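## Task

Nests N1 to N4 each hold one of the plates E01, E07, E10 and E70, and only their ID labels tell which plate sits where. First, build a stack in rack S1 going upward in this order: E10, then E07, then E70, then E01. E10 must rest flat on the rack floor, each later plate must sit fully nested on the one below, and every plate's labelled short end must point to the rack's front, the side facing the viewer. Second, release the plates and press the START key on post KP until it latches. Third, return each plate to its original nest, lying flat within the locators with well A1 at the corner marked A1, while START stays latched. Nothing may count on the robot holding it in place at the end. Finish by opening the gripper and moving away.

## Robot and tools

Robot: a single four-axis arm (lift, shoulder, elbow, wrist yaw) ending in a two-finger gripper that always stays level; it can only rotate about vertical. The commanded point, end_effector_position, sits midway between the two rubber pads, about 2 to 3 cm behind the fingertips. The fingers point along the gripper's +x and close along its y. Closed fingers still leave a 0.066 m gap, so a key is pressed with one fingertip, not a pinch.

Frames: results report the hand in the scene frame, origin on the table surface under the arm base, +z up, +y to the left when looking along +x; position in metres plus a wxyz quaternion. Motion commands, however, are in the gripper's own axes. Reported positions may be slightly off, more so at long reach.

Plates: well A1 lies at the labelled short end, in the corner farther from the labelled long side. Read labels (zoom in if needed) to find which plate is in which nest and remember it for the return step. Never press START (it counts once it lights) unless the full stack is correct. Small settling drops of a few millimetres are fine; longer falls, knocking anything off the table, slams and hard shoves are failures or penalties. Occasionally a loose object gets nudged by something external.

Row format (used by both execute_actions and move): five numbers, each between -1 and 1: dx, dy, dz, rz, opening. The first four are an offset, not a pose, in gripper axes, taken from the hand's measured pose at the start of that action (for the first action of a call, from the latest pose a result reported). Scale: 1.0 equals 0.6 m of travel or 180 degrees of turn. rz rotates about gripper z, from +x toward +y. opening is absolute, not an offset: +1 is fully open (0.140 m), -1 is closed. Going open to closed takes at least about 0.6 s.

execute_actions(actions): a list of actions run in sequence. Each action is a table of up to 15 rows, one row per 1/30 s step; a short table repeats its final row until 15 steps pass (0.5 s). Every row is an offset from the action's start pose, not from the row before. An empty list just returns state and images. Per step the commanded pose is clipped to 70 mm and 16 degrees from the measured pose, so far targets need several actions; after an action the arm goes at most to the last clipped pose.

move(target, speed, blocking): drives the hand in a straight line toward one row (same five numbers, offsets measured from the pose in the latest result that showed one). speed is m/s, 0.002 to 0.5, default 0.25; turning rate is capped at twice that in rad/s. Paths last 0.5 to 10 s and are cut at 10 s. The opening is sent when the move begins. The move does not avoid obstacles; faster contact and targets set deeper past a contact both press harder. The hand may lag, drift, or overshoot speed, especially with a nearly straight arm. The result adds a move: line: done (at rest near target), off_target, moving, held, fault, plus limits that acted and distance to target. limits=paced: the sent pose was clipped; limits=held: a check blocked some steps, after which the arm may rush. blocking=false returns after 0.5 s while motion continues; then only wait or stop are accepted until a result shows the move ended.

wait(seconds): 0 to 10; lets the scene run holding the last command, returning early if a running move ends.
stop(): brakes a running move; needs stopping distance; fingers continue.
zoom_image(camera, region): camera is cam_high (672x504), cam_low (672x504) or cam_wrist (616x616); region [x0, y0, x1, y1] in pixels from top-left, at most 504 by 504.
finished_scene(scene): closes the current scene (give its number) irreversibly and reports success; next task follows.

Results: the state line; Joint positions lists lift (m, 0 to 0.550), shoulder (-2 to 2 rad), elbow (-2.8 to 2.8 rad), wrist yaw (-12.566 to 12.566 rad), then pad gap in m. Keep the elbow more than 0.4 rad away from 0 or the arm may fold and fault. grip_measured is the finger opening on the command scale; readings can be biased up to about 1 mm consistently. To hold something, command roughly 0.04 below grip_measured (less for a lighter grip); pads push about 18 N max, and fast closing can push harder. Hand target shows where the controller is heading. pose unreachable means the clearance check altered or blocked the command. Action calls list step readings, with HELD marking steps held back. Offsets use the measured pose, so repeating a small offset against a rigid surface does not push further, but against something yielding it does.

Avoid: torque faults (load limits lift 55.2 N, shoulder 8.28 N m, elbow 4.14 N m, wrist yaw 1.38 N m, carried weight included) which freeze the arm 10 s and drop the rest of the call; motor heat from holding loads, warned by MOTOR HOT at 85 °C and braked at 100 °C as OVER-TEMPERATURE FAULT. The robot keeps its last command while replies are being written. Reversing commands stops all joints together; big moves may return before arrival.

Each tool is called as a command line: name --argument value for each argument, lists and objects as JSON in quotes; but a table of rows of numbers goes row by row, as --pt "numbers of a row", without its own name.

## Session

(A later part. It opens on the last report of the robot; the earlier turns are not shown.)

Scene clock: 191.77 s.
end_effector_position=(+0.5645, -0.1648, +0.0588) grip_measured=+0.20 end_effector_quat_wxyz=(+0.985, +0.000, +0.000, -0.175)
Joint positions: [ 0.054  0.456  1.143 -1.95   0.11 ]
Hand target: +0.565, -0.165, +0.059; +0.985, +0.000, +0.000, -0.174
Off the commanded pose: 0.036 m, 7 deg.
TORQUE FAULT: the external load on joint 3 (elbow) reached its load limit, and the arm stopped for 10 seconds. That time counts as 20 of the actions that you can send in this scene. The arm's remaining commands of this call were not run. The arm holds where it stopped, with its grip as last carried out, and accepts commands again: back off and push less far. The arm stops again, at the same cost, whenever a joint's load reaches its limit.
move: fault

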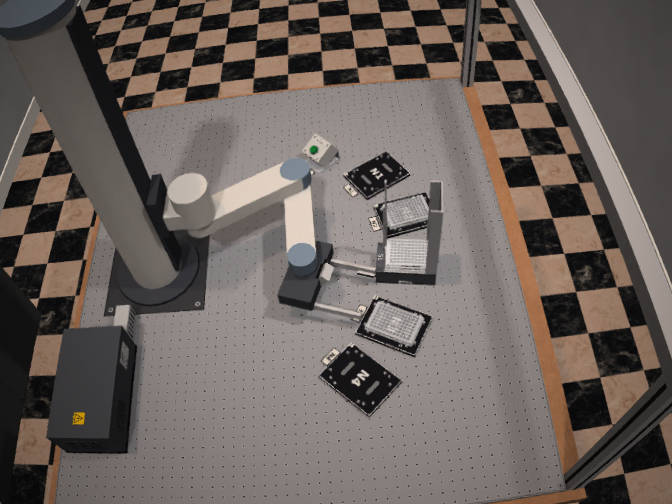

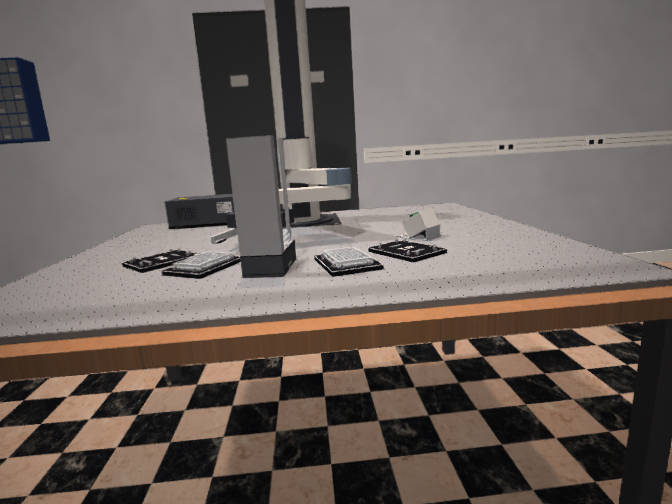

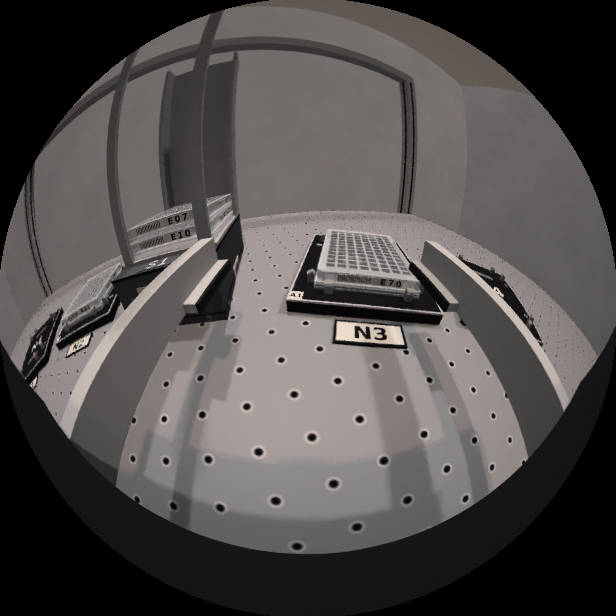

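Lift slightly first to verify that only one plate comes.

move --target '[0,0,0,0,-0.4]'

move --target '[0,0,0,0,-0.55]'

move --target '[0,0,0.012,0,-0.55]' --speed 0.02

zoom_image --camera "cam_low" --region '[220,180,340,280]'

Scene clock: 311.10 s.
end_effector_position=(+0.7121, -0.0784, +0.1119) grip_measured=-0.40 end_effector_quat_wxyz=(+0.998, +0.000, +0.000, -0.066)
Joint positions: [ 0.107  0.475  1.767 -2.375  0.088]
Hand target: +0.712, -0.078, +0.112; +0.998, +0.000, +0.000, -0.066
Off the commanded pose: 0.000 m, 0 deg.
move: done

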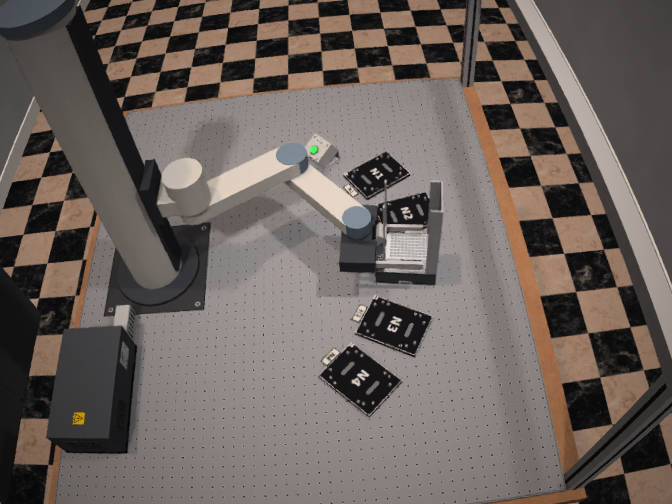

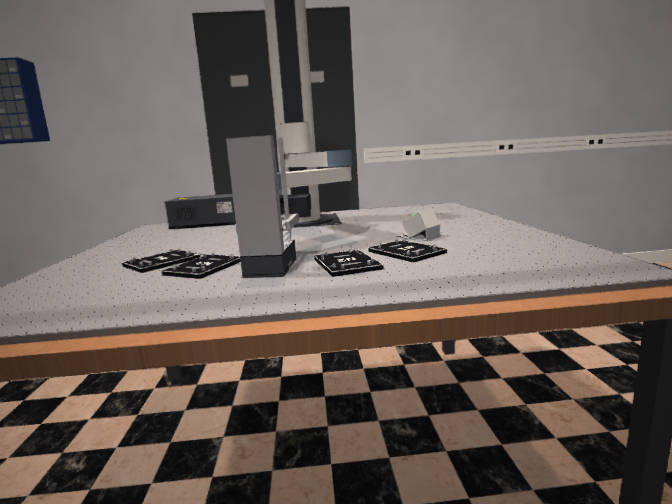

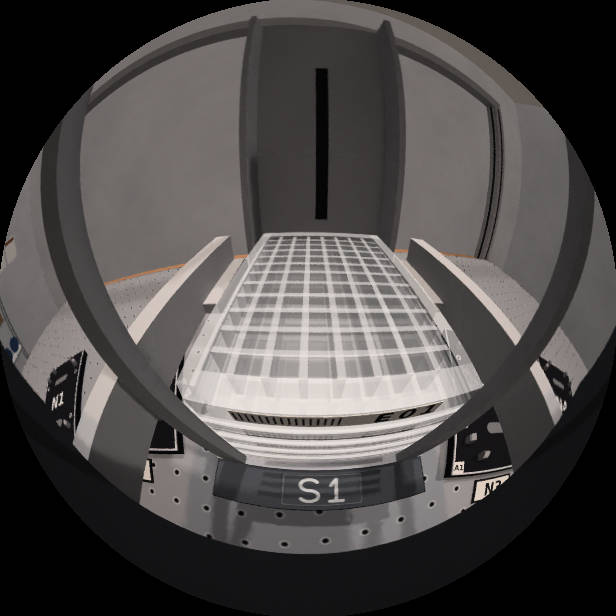

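Scene clock: 311.60 s.
end_effector_position=(+0.7121, -0.0784, +0.1119) grip_measured=-0.48 end_effector_quat_wxyz=(+0.998, +0.000, +0.000, -0.066)
Joint positions: [ 0.107  0.475  1.767 -2.375  0.085]
Hand target: +0.712, -0.078, +0.112; +0.998, +0.000, +0.000, -0.066
Off the commanded pose: 0.000 m, 0 deg.
move: done

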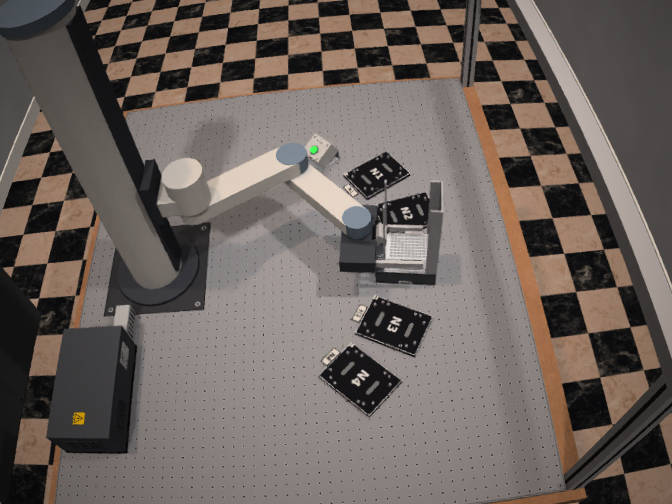

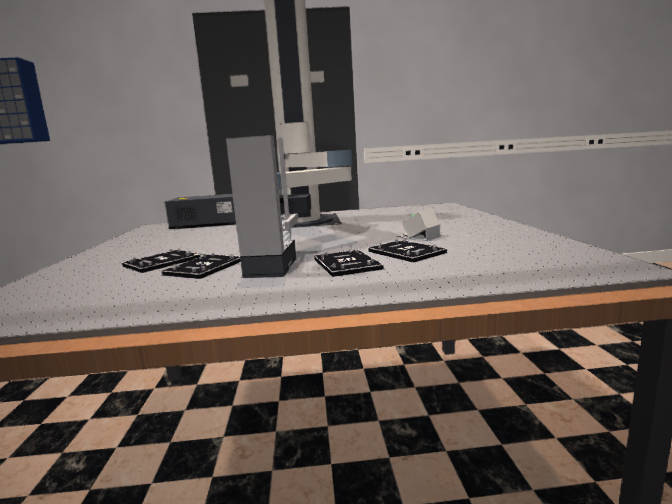

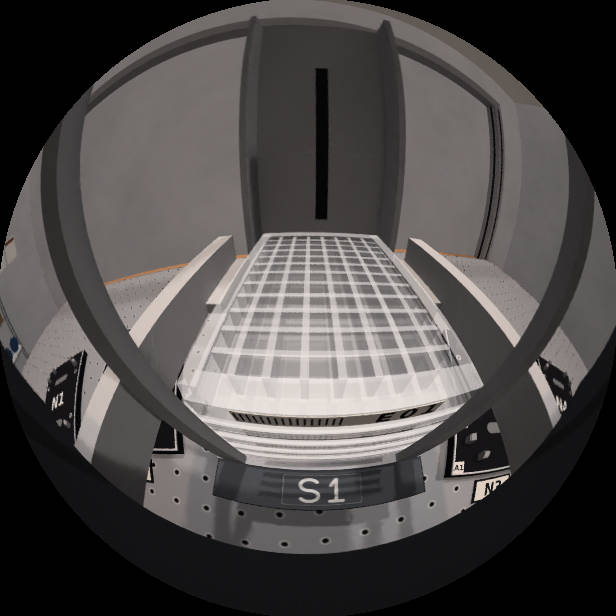

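Scene clock: 312.30 s.
end_effector_position=(+0.7121, -0.0784, +0.1191) grip_measured=-0.48 end_effector_quat_wxyz=(+0.998, +0.000, +0.000, -0.066)
Joint positions: [ 0.114  0.475  1.767 -2.375  0.085]
Hand target: +0.712, -0.078, +0.119; +0.998, +0.000, +0.000, -0.066
Off the commanded pose: 0.000 m, 0 deg.
move: done

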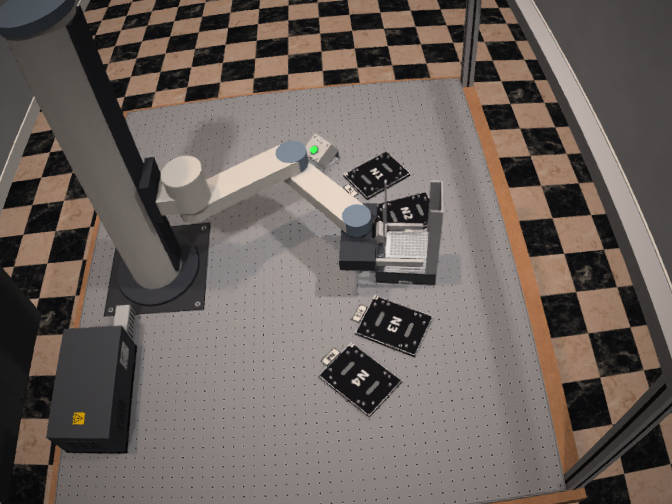

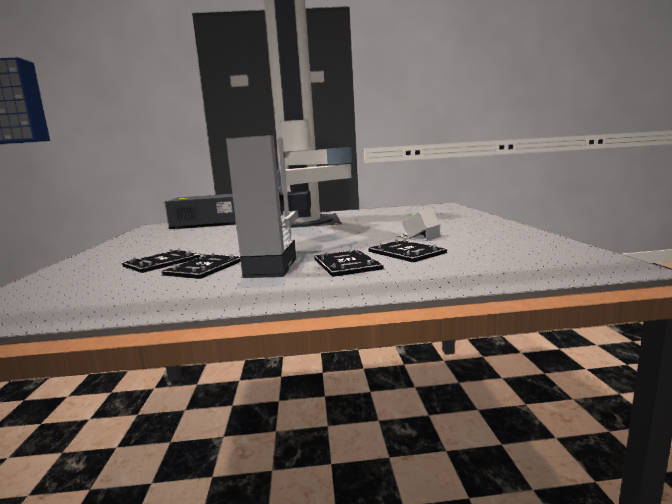

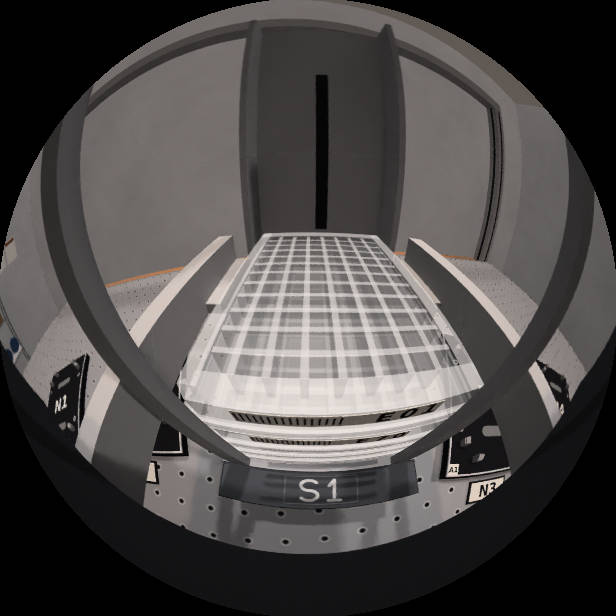

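Region (220, 180, 340, 280) of cam_low's 672x504 image, scaled by 4.200, with more detail than that image has.

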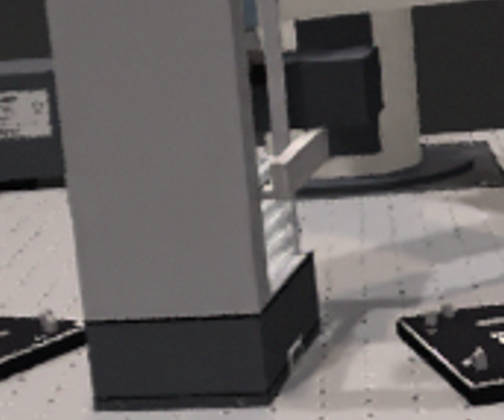

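move --target '[0,0,0.359,0,-0.55]' --speed 0.15

move --target '[-0.0167,0.3119,0,0.1168,-0.55]' --speed 0.2

move --target '[0,0,-0.48,0,-0.55]' --speed 0.2

move --target '[0,0,-0.024,0,-0.55]' --speed 0.012

Scene clock: 318.97 s.
end_effector_position=(+0.7121, -0.0783, +0.3345) grip_measured=-0.48 end_effector_quat_wxyz=(+0.998, +0.000, +0.000, -0.066)
Joint positions: [ 0.33   0.475  1.767 -2.375  0.085]
Hand target: +0.712, -0.078, +0.335; +0.998, +0.000, +0.000, -0.066
Off the commanded pose: 0.000 m, 0 deg.
move: done

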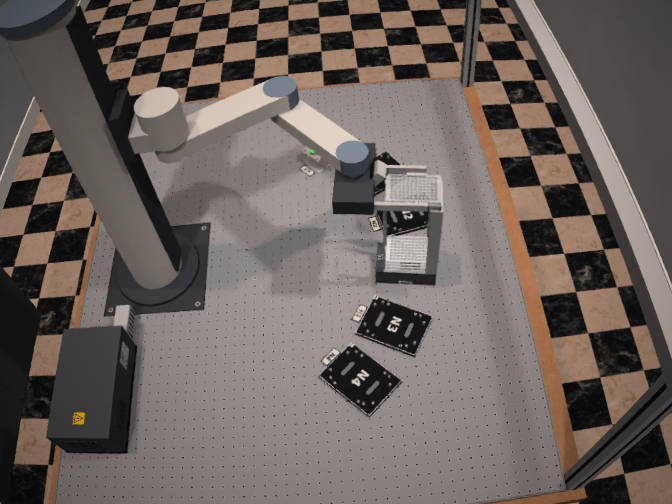

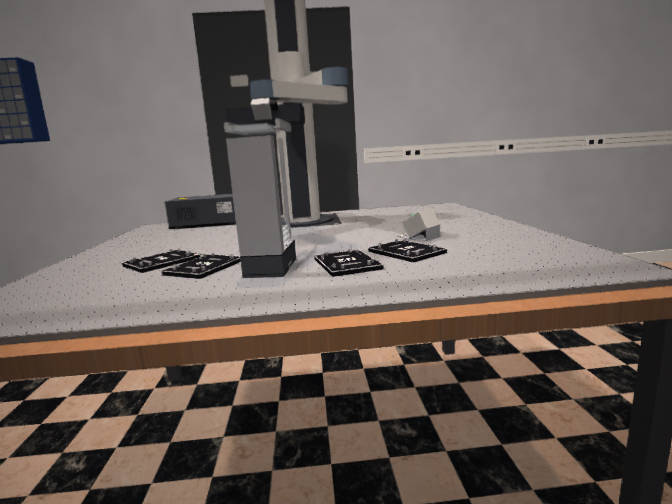

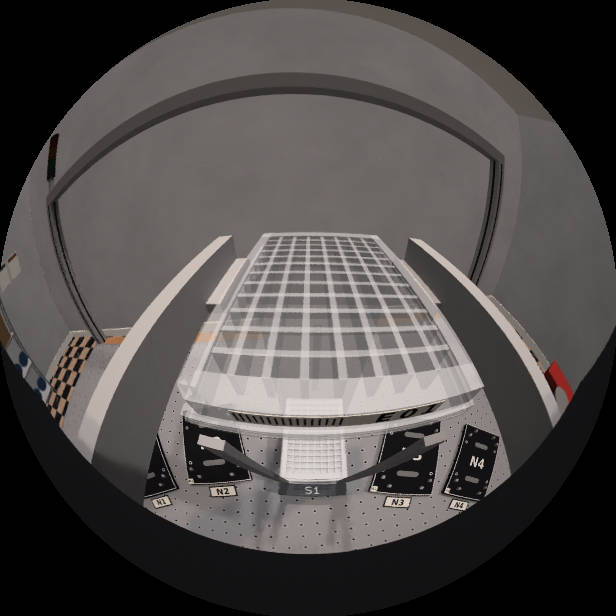

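Scene clock: 320.23 s.
end_effector_position=(+0.7270, +0.1087, +0.3345) grip_measured=-0.48 end_effector_quat_wxyz=(+0.993, +0.000, +0.000, +0.117)
Joint positions: [ 0.33   0.75   1.894 -2.409  0.085]
Hand target: +0.727, +0.108, +0.335; +0.993, +0.000, +0.000, +0.117
Off the commanded pose: 0.000 m, 0 deg.
move: done

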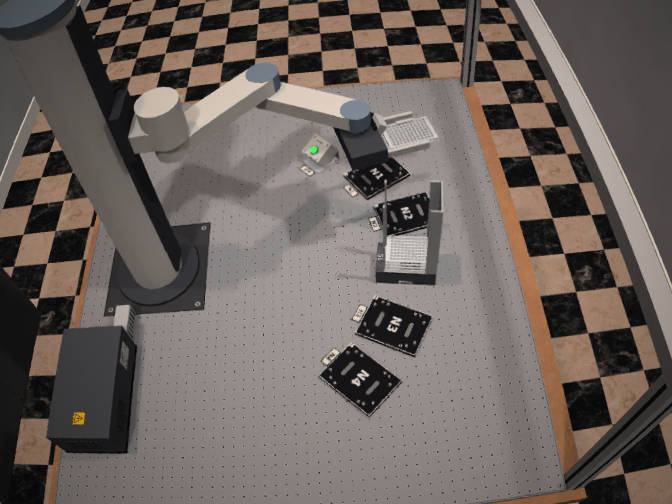

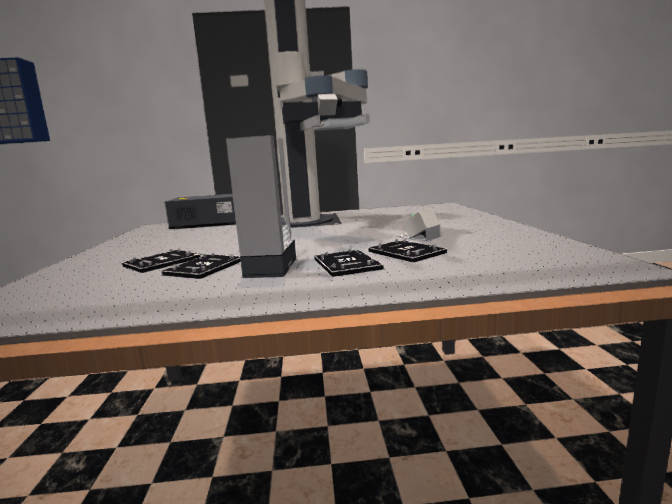

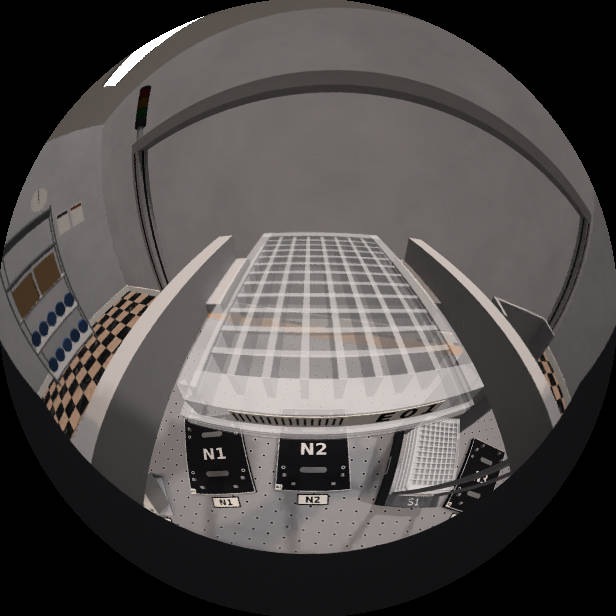

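Scene clock: 322.07 s.
end_effector_position=(+0.7270, +0.1087, +0.0465) grip_measured=-0.48 end_effector_quat_wxyz=(+0.993, +0.000, +0.000, +0.117)
Joint positions: [ 0.041  0.75   1.894 -2.409  0.085]
Hand target: +0.727, +0.109, +0.047; +0.993, +0.000, +0.000, +0.117
Off the commanded pose: 0.000 m, 0 deg.
move: done

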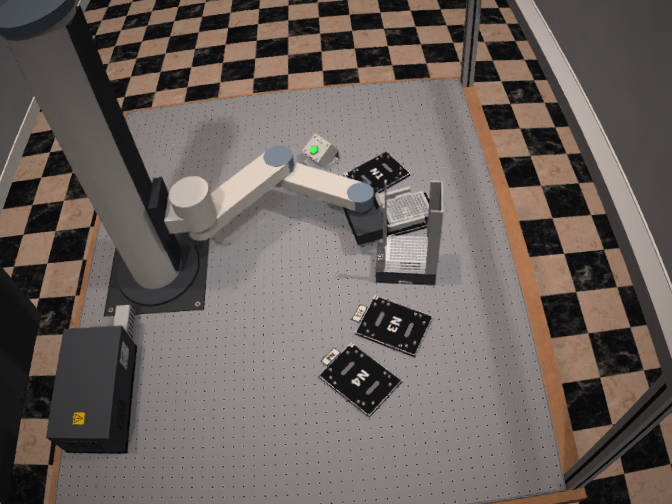

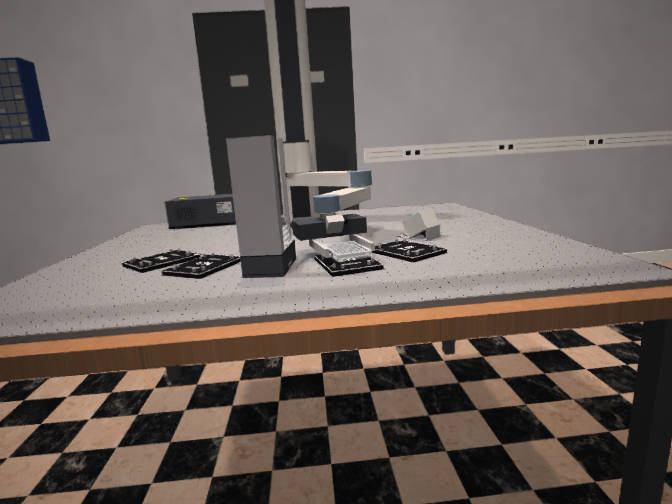

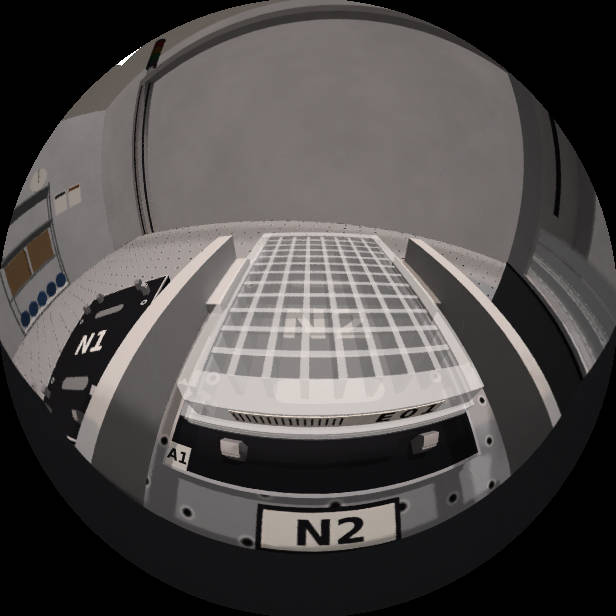

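Scene clock: 323.50 s.
end_effector_position=(+0.7270, +0.1083, +0.0321) grip_measured=-0.48 end_effector_quat_wxyz=(+0.993, +0.000, +0.000, +0.116)
Joint positions: [ 0.027  0.749  1.894 -2.41   0.085]
Hand target: +0.727, +0.109, +0.032; +0.993, +0.000, +0.000, +0.117
Off the commanded pose: 0.000 m, 0 deg.
move: done

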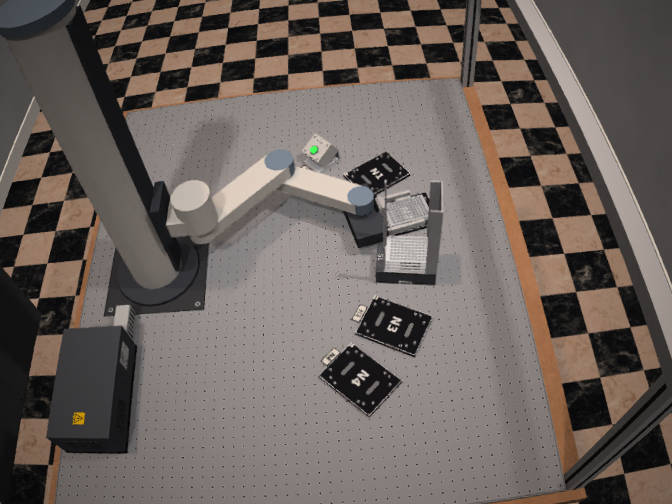

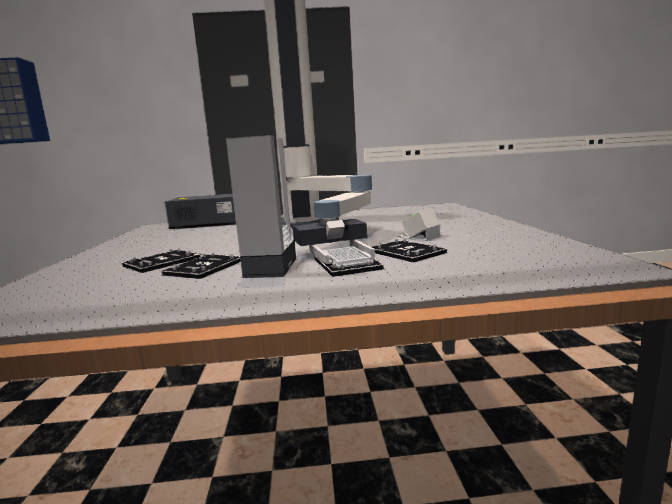

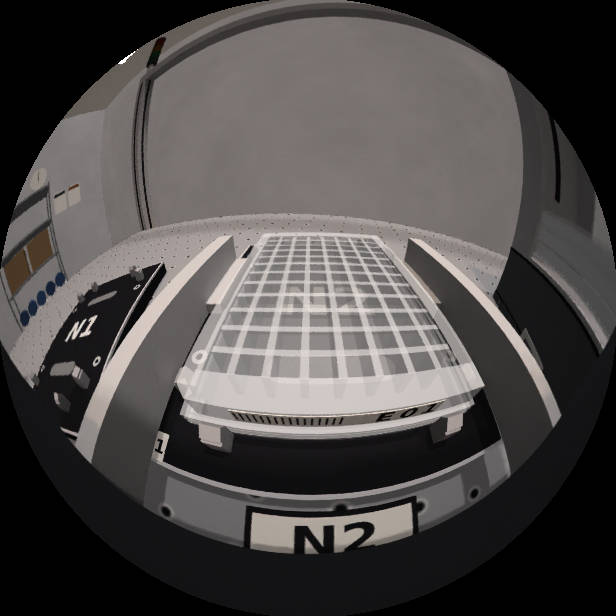

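move --target '[0,0,0,0,0.1]'

move --target '[0,0,0.04,0,0.1]'

move --target '[-0.33,0,0.0715,0,0.1]'

move --target '[-0.0459,-0.1893,0,-0.1165,0.1]'

move --target '[0.3,0,0,0,0.1]' --speed 0.12

Scene clock: 330.67 s.
end_effector_position=(+0.7270, +0.1083, +0.0321) grip_measured=+0.10 end_effector_quat_wxyz=(+0.993, +0.000, +0.000, +0.116)
Joint positions: [ 0.027  0.749  1.894 -2.41   0.107]
Hand target: +0.727, +0.108, +0.032; +0.993, +0.000, +0.000, +0.116
Off the commanded pose: 0.000 m, 0 deg.
move: done

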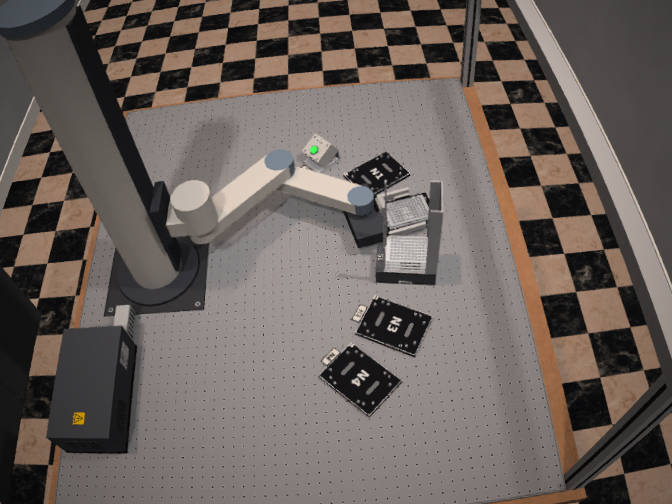

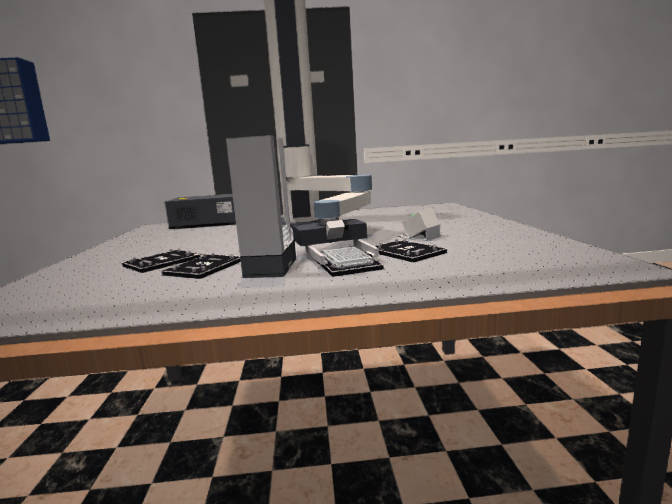

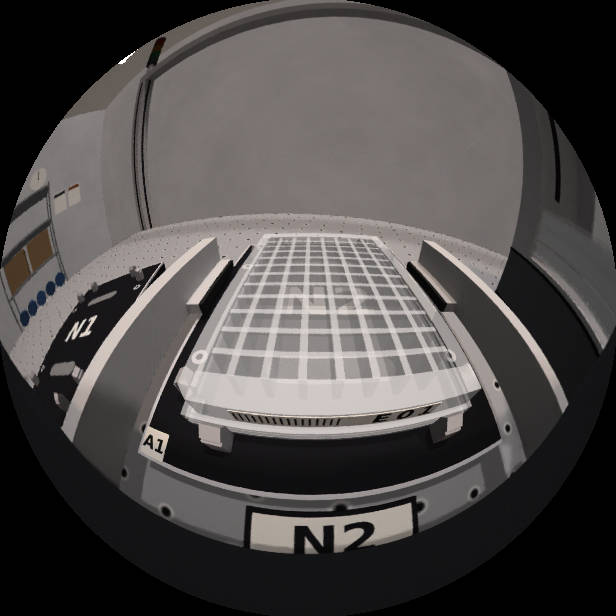

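Scene clock: 331.37 s.
end_effector_position=(+0.7270, +0.1083, +0.0561) grip_measured=+0.10 end_effector_quat_wxyz=(+0.993, +0.000, +0.000, +0.116)
Joint positions: [ 0.051  0.749  1.894 -2.41   0.107]
Hand target: +0.727, +0.108, +0.056; +0.993, +0.000, +0.000, +0.116
Off the commanded pose: 0.000 m, 0 deg.
move: done

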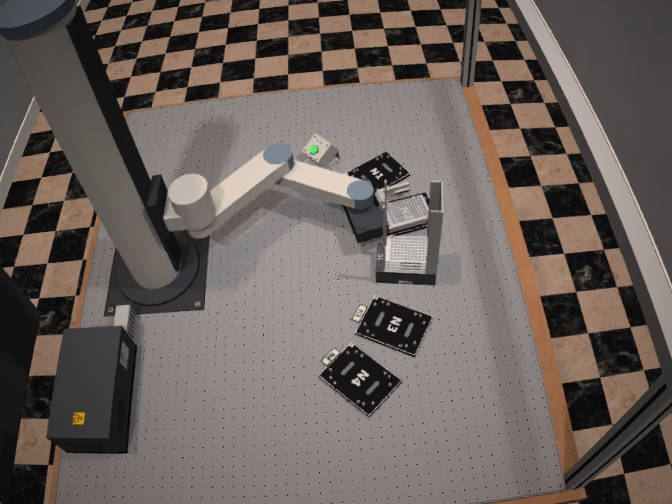

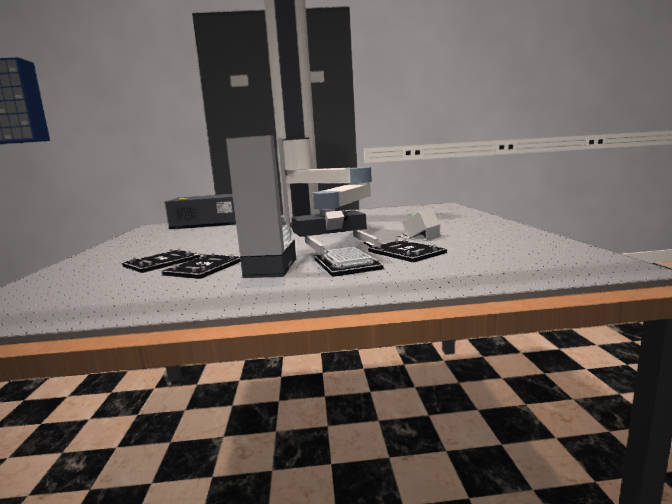

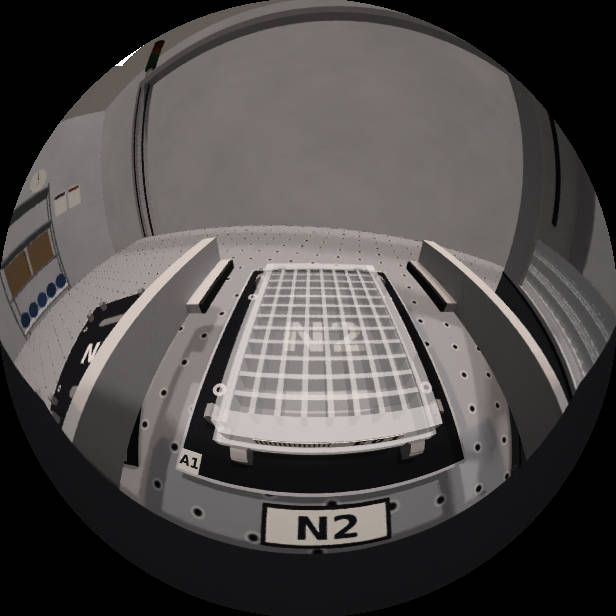

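Scene clock: 332.57 s.
end_effector_position=(+0.5343, +0.0626, +0.0991) grip_measured=+0.10 end_effector_quat_wxyz=(+0.993, +0.000, +0.000, +0.116)
Joint positions: [ 0.094  1.103  0.883 -1.754  0.107]
Hand target: +0.534, +0.063, +0.099; +0.993, +0.000, +0.000, +0.116
Off the commanded pose: 0.000 m, 0 deg.
move: done

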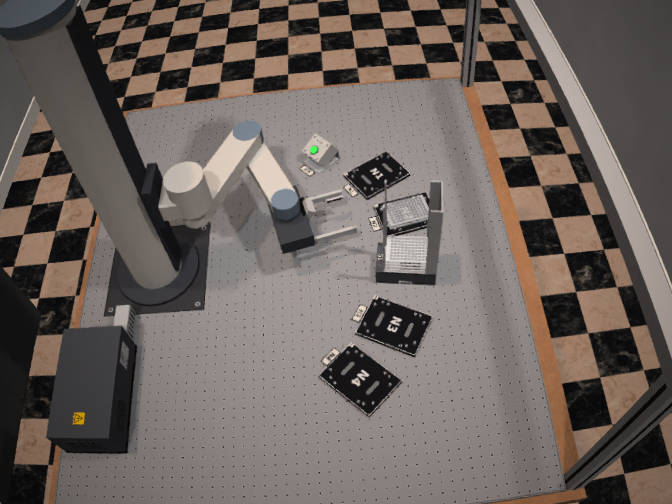

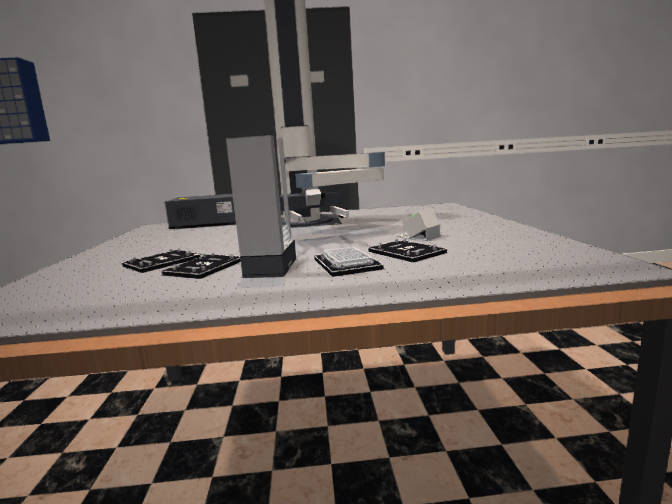

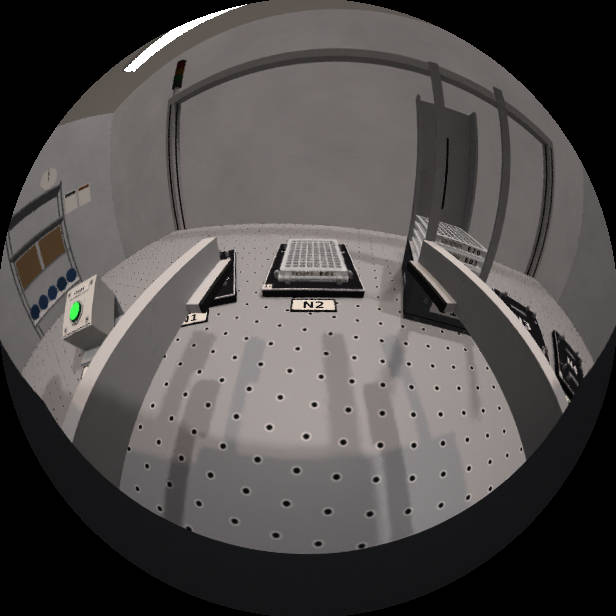

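Scene clock: 333.63 s.
end_effector_position=(+0.5336, -0.0543, +0.0991) grip_measured=+0.10 end_effector_quat_wxyz=(+0.998, +0.000, +0.000, -0.067)
Joint positions: [ 0.094  0.81   0.873 -1.817  0.107]
Hand target: +0.534, -0.054, +0.099; +0.998, +0.000, +0.000, -0.067
Off the commanded pose: 0.000 m, 0 deg.
move: done

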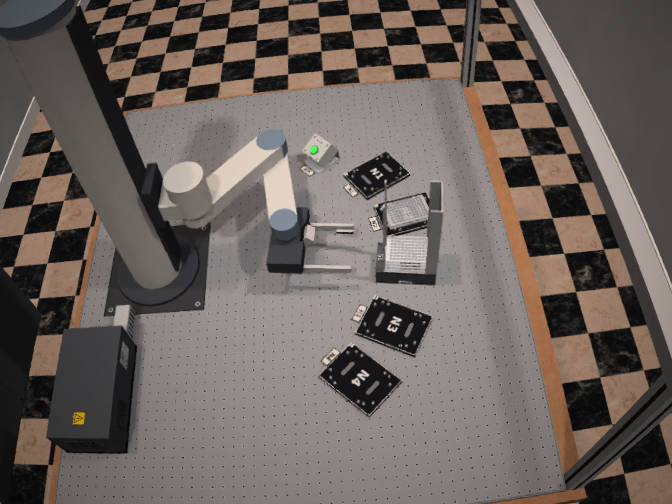

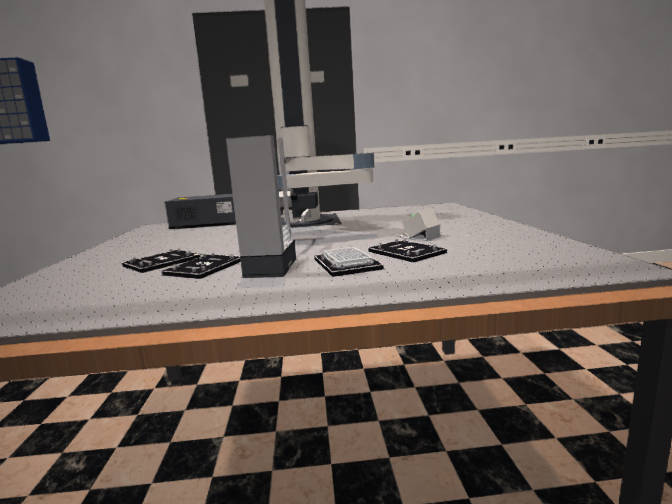

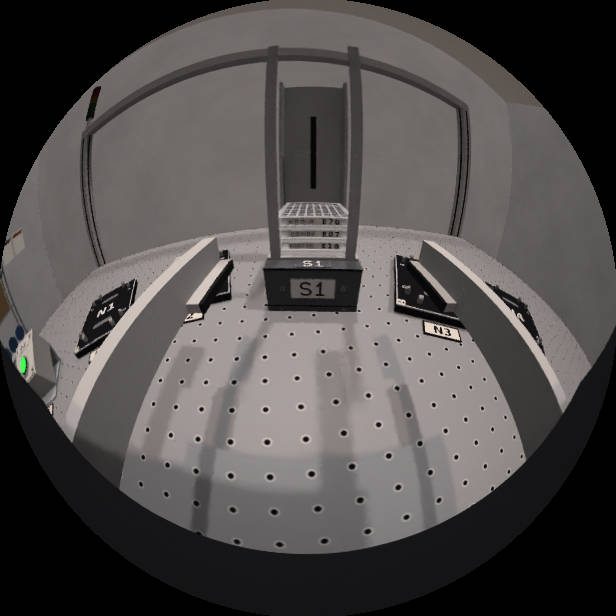

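Scene clock: 335.47 s.
end_effector_position=(+0.7120, -0.0784, +0.0991) grip_measured=+0.10 end_effector_quat_wxyz=(+0.998, +0.000, +0.000, -0.067)
Joint positions: [ 0.094  0.475  1.767 -2.376  0.107]
Hand target: +0.712, -0.078, +0.099; +0.998, +0.000, +0.000, -0.067
Off the commanded pose: 0.000 m, 0 deg.
move: done

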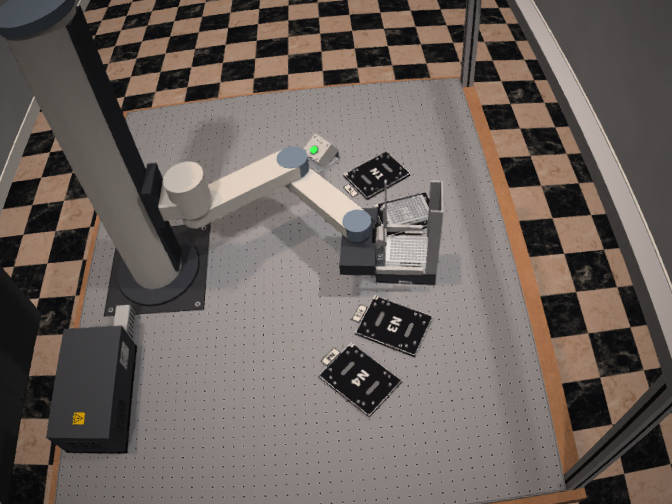

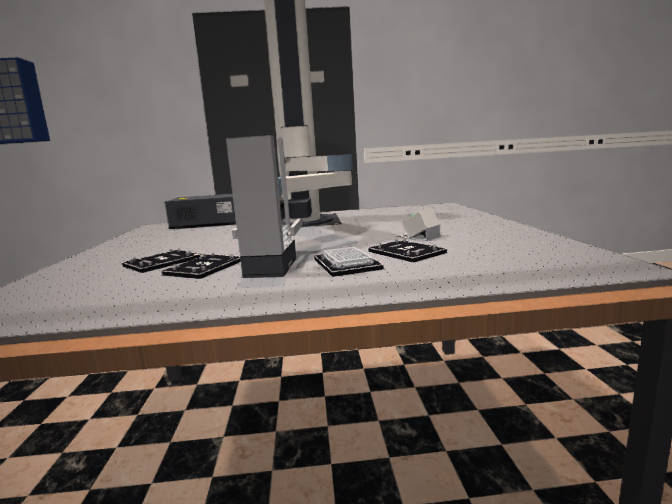

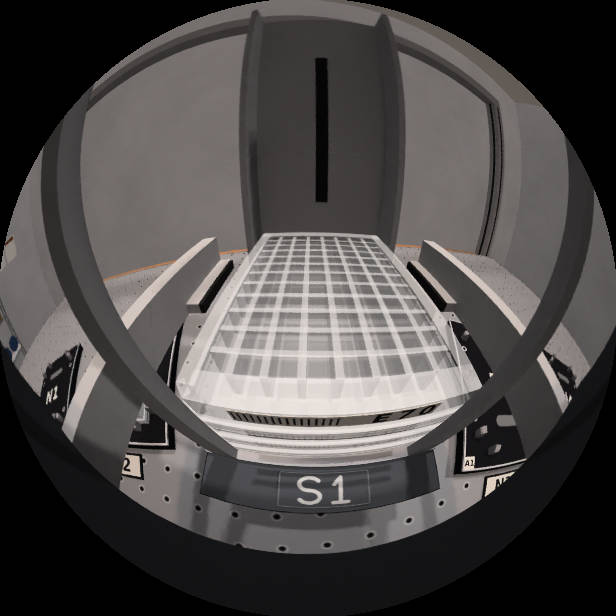

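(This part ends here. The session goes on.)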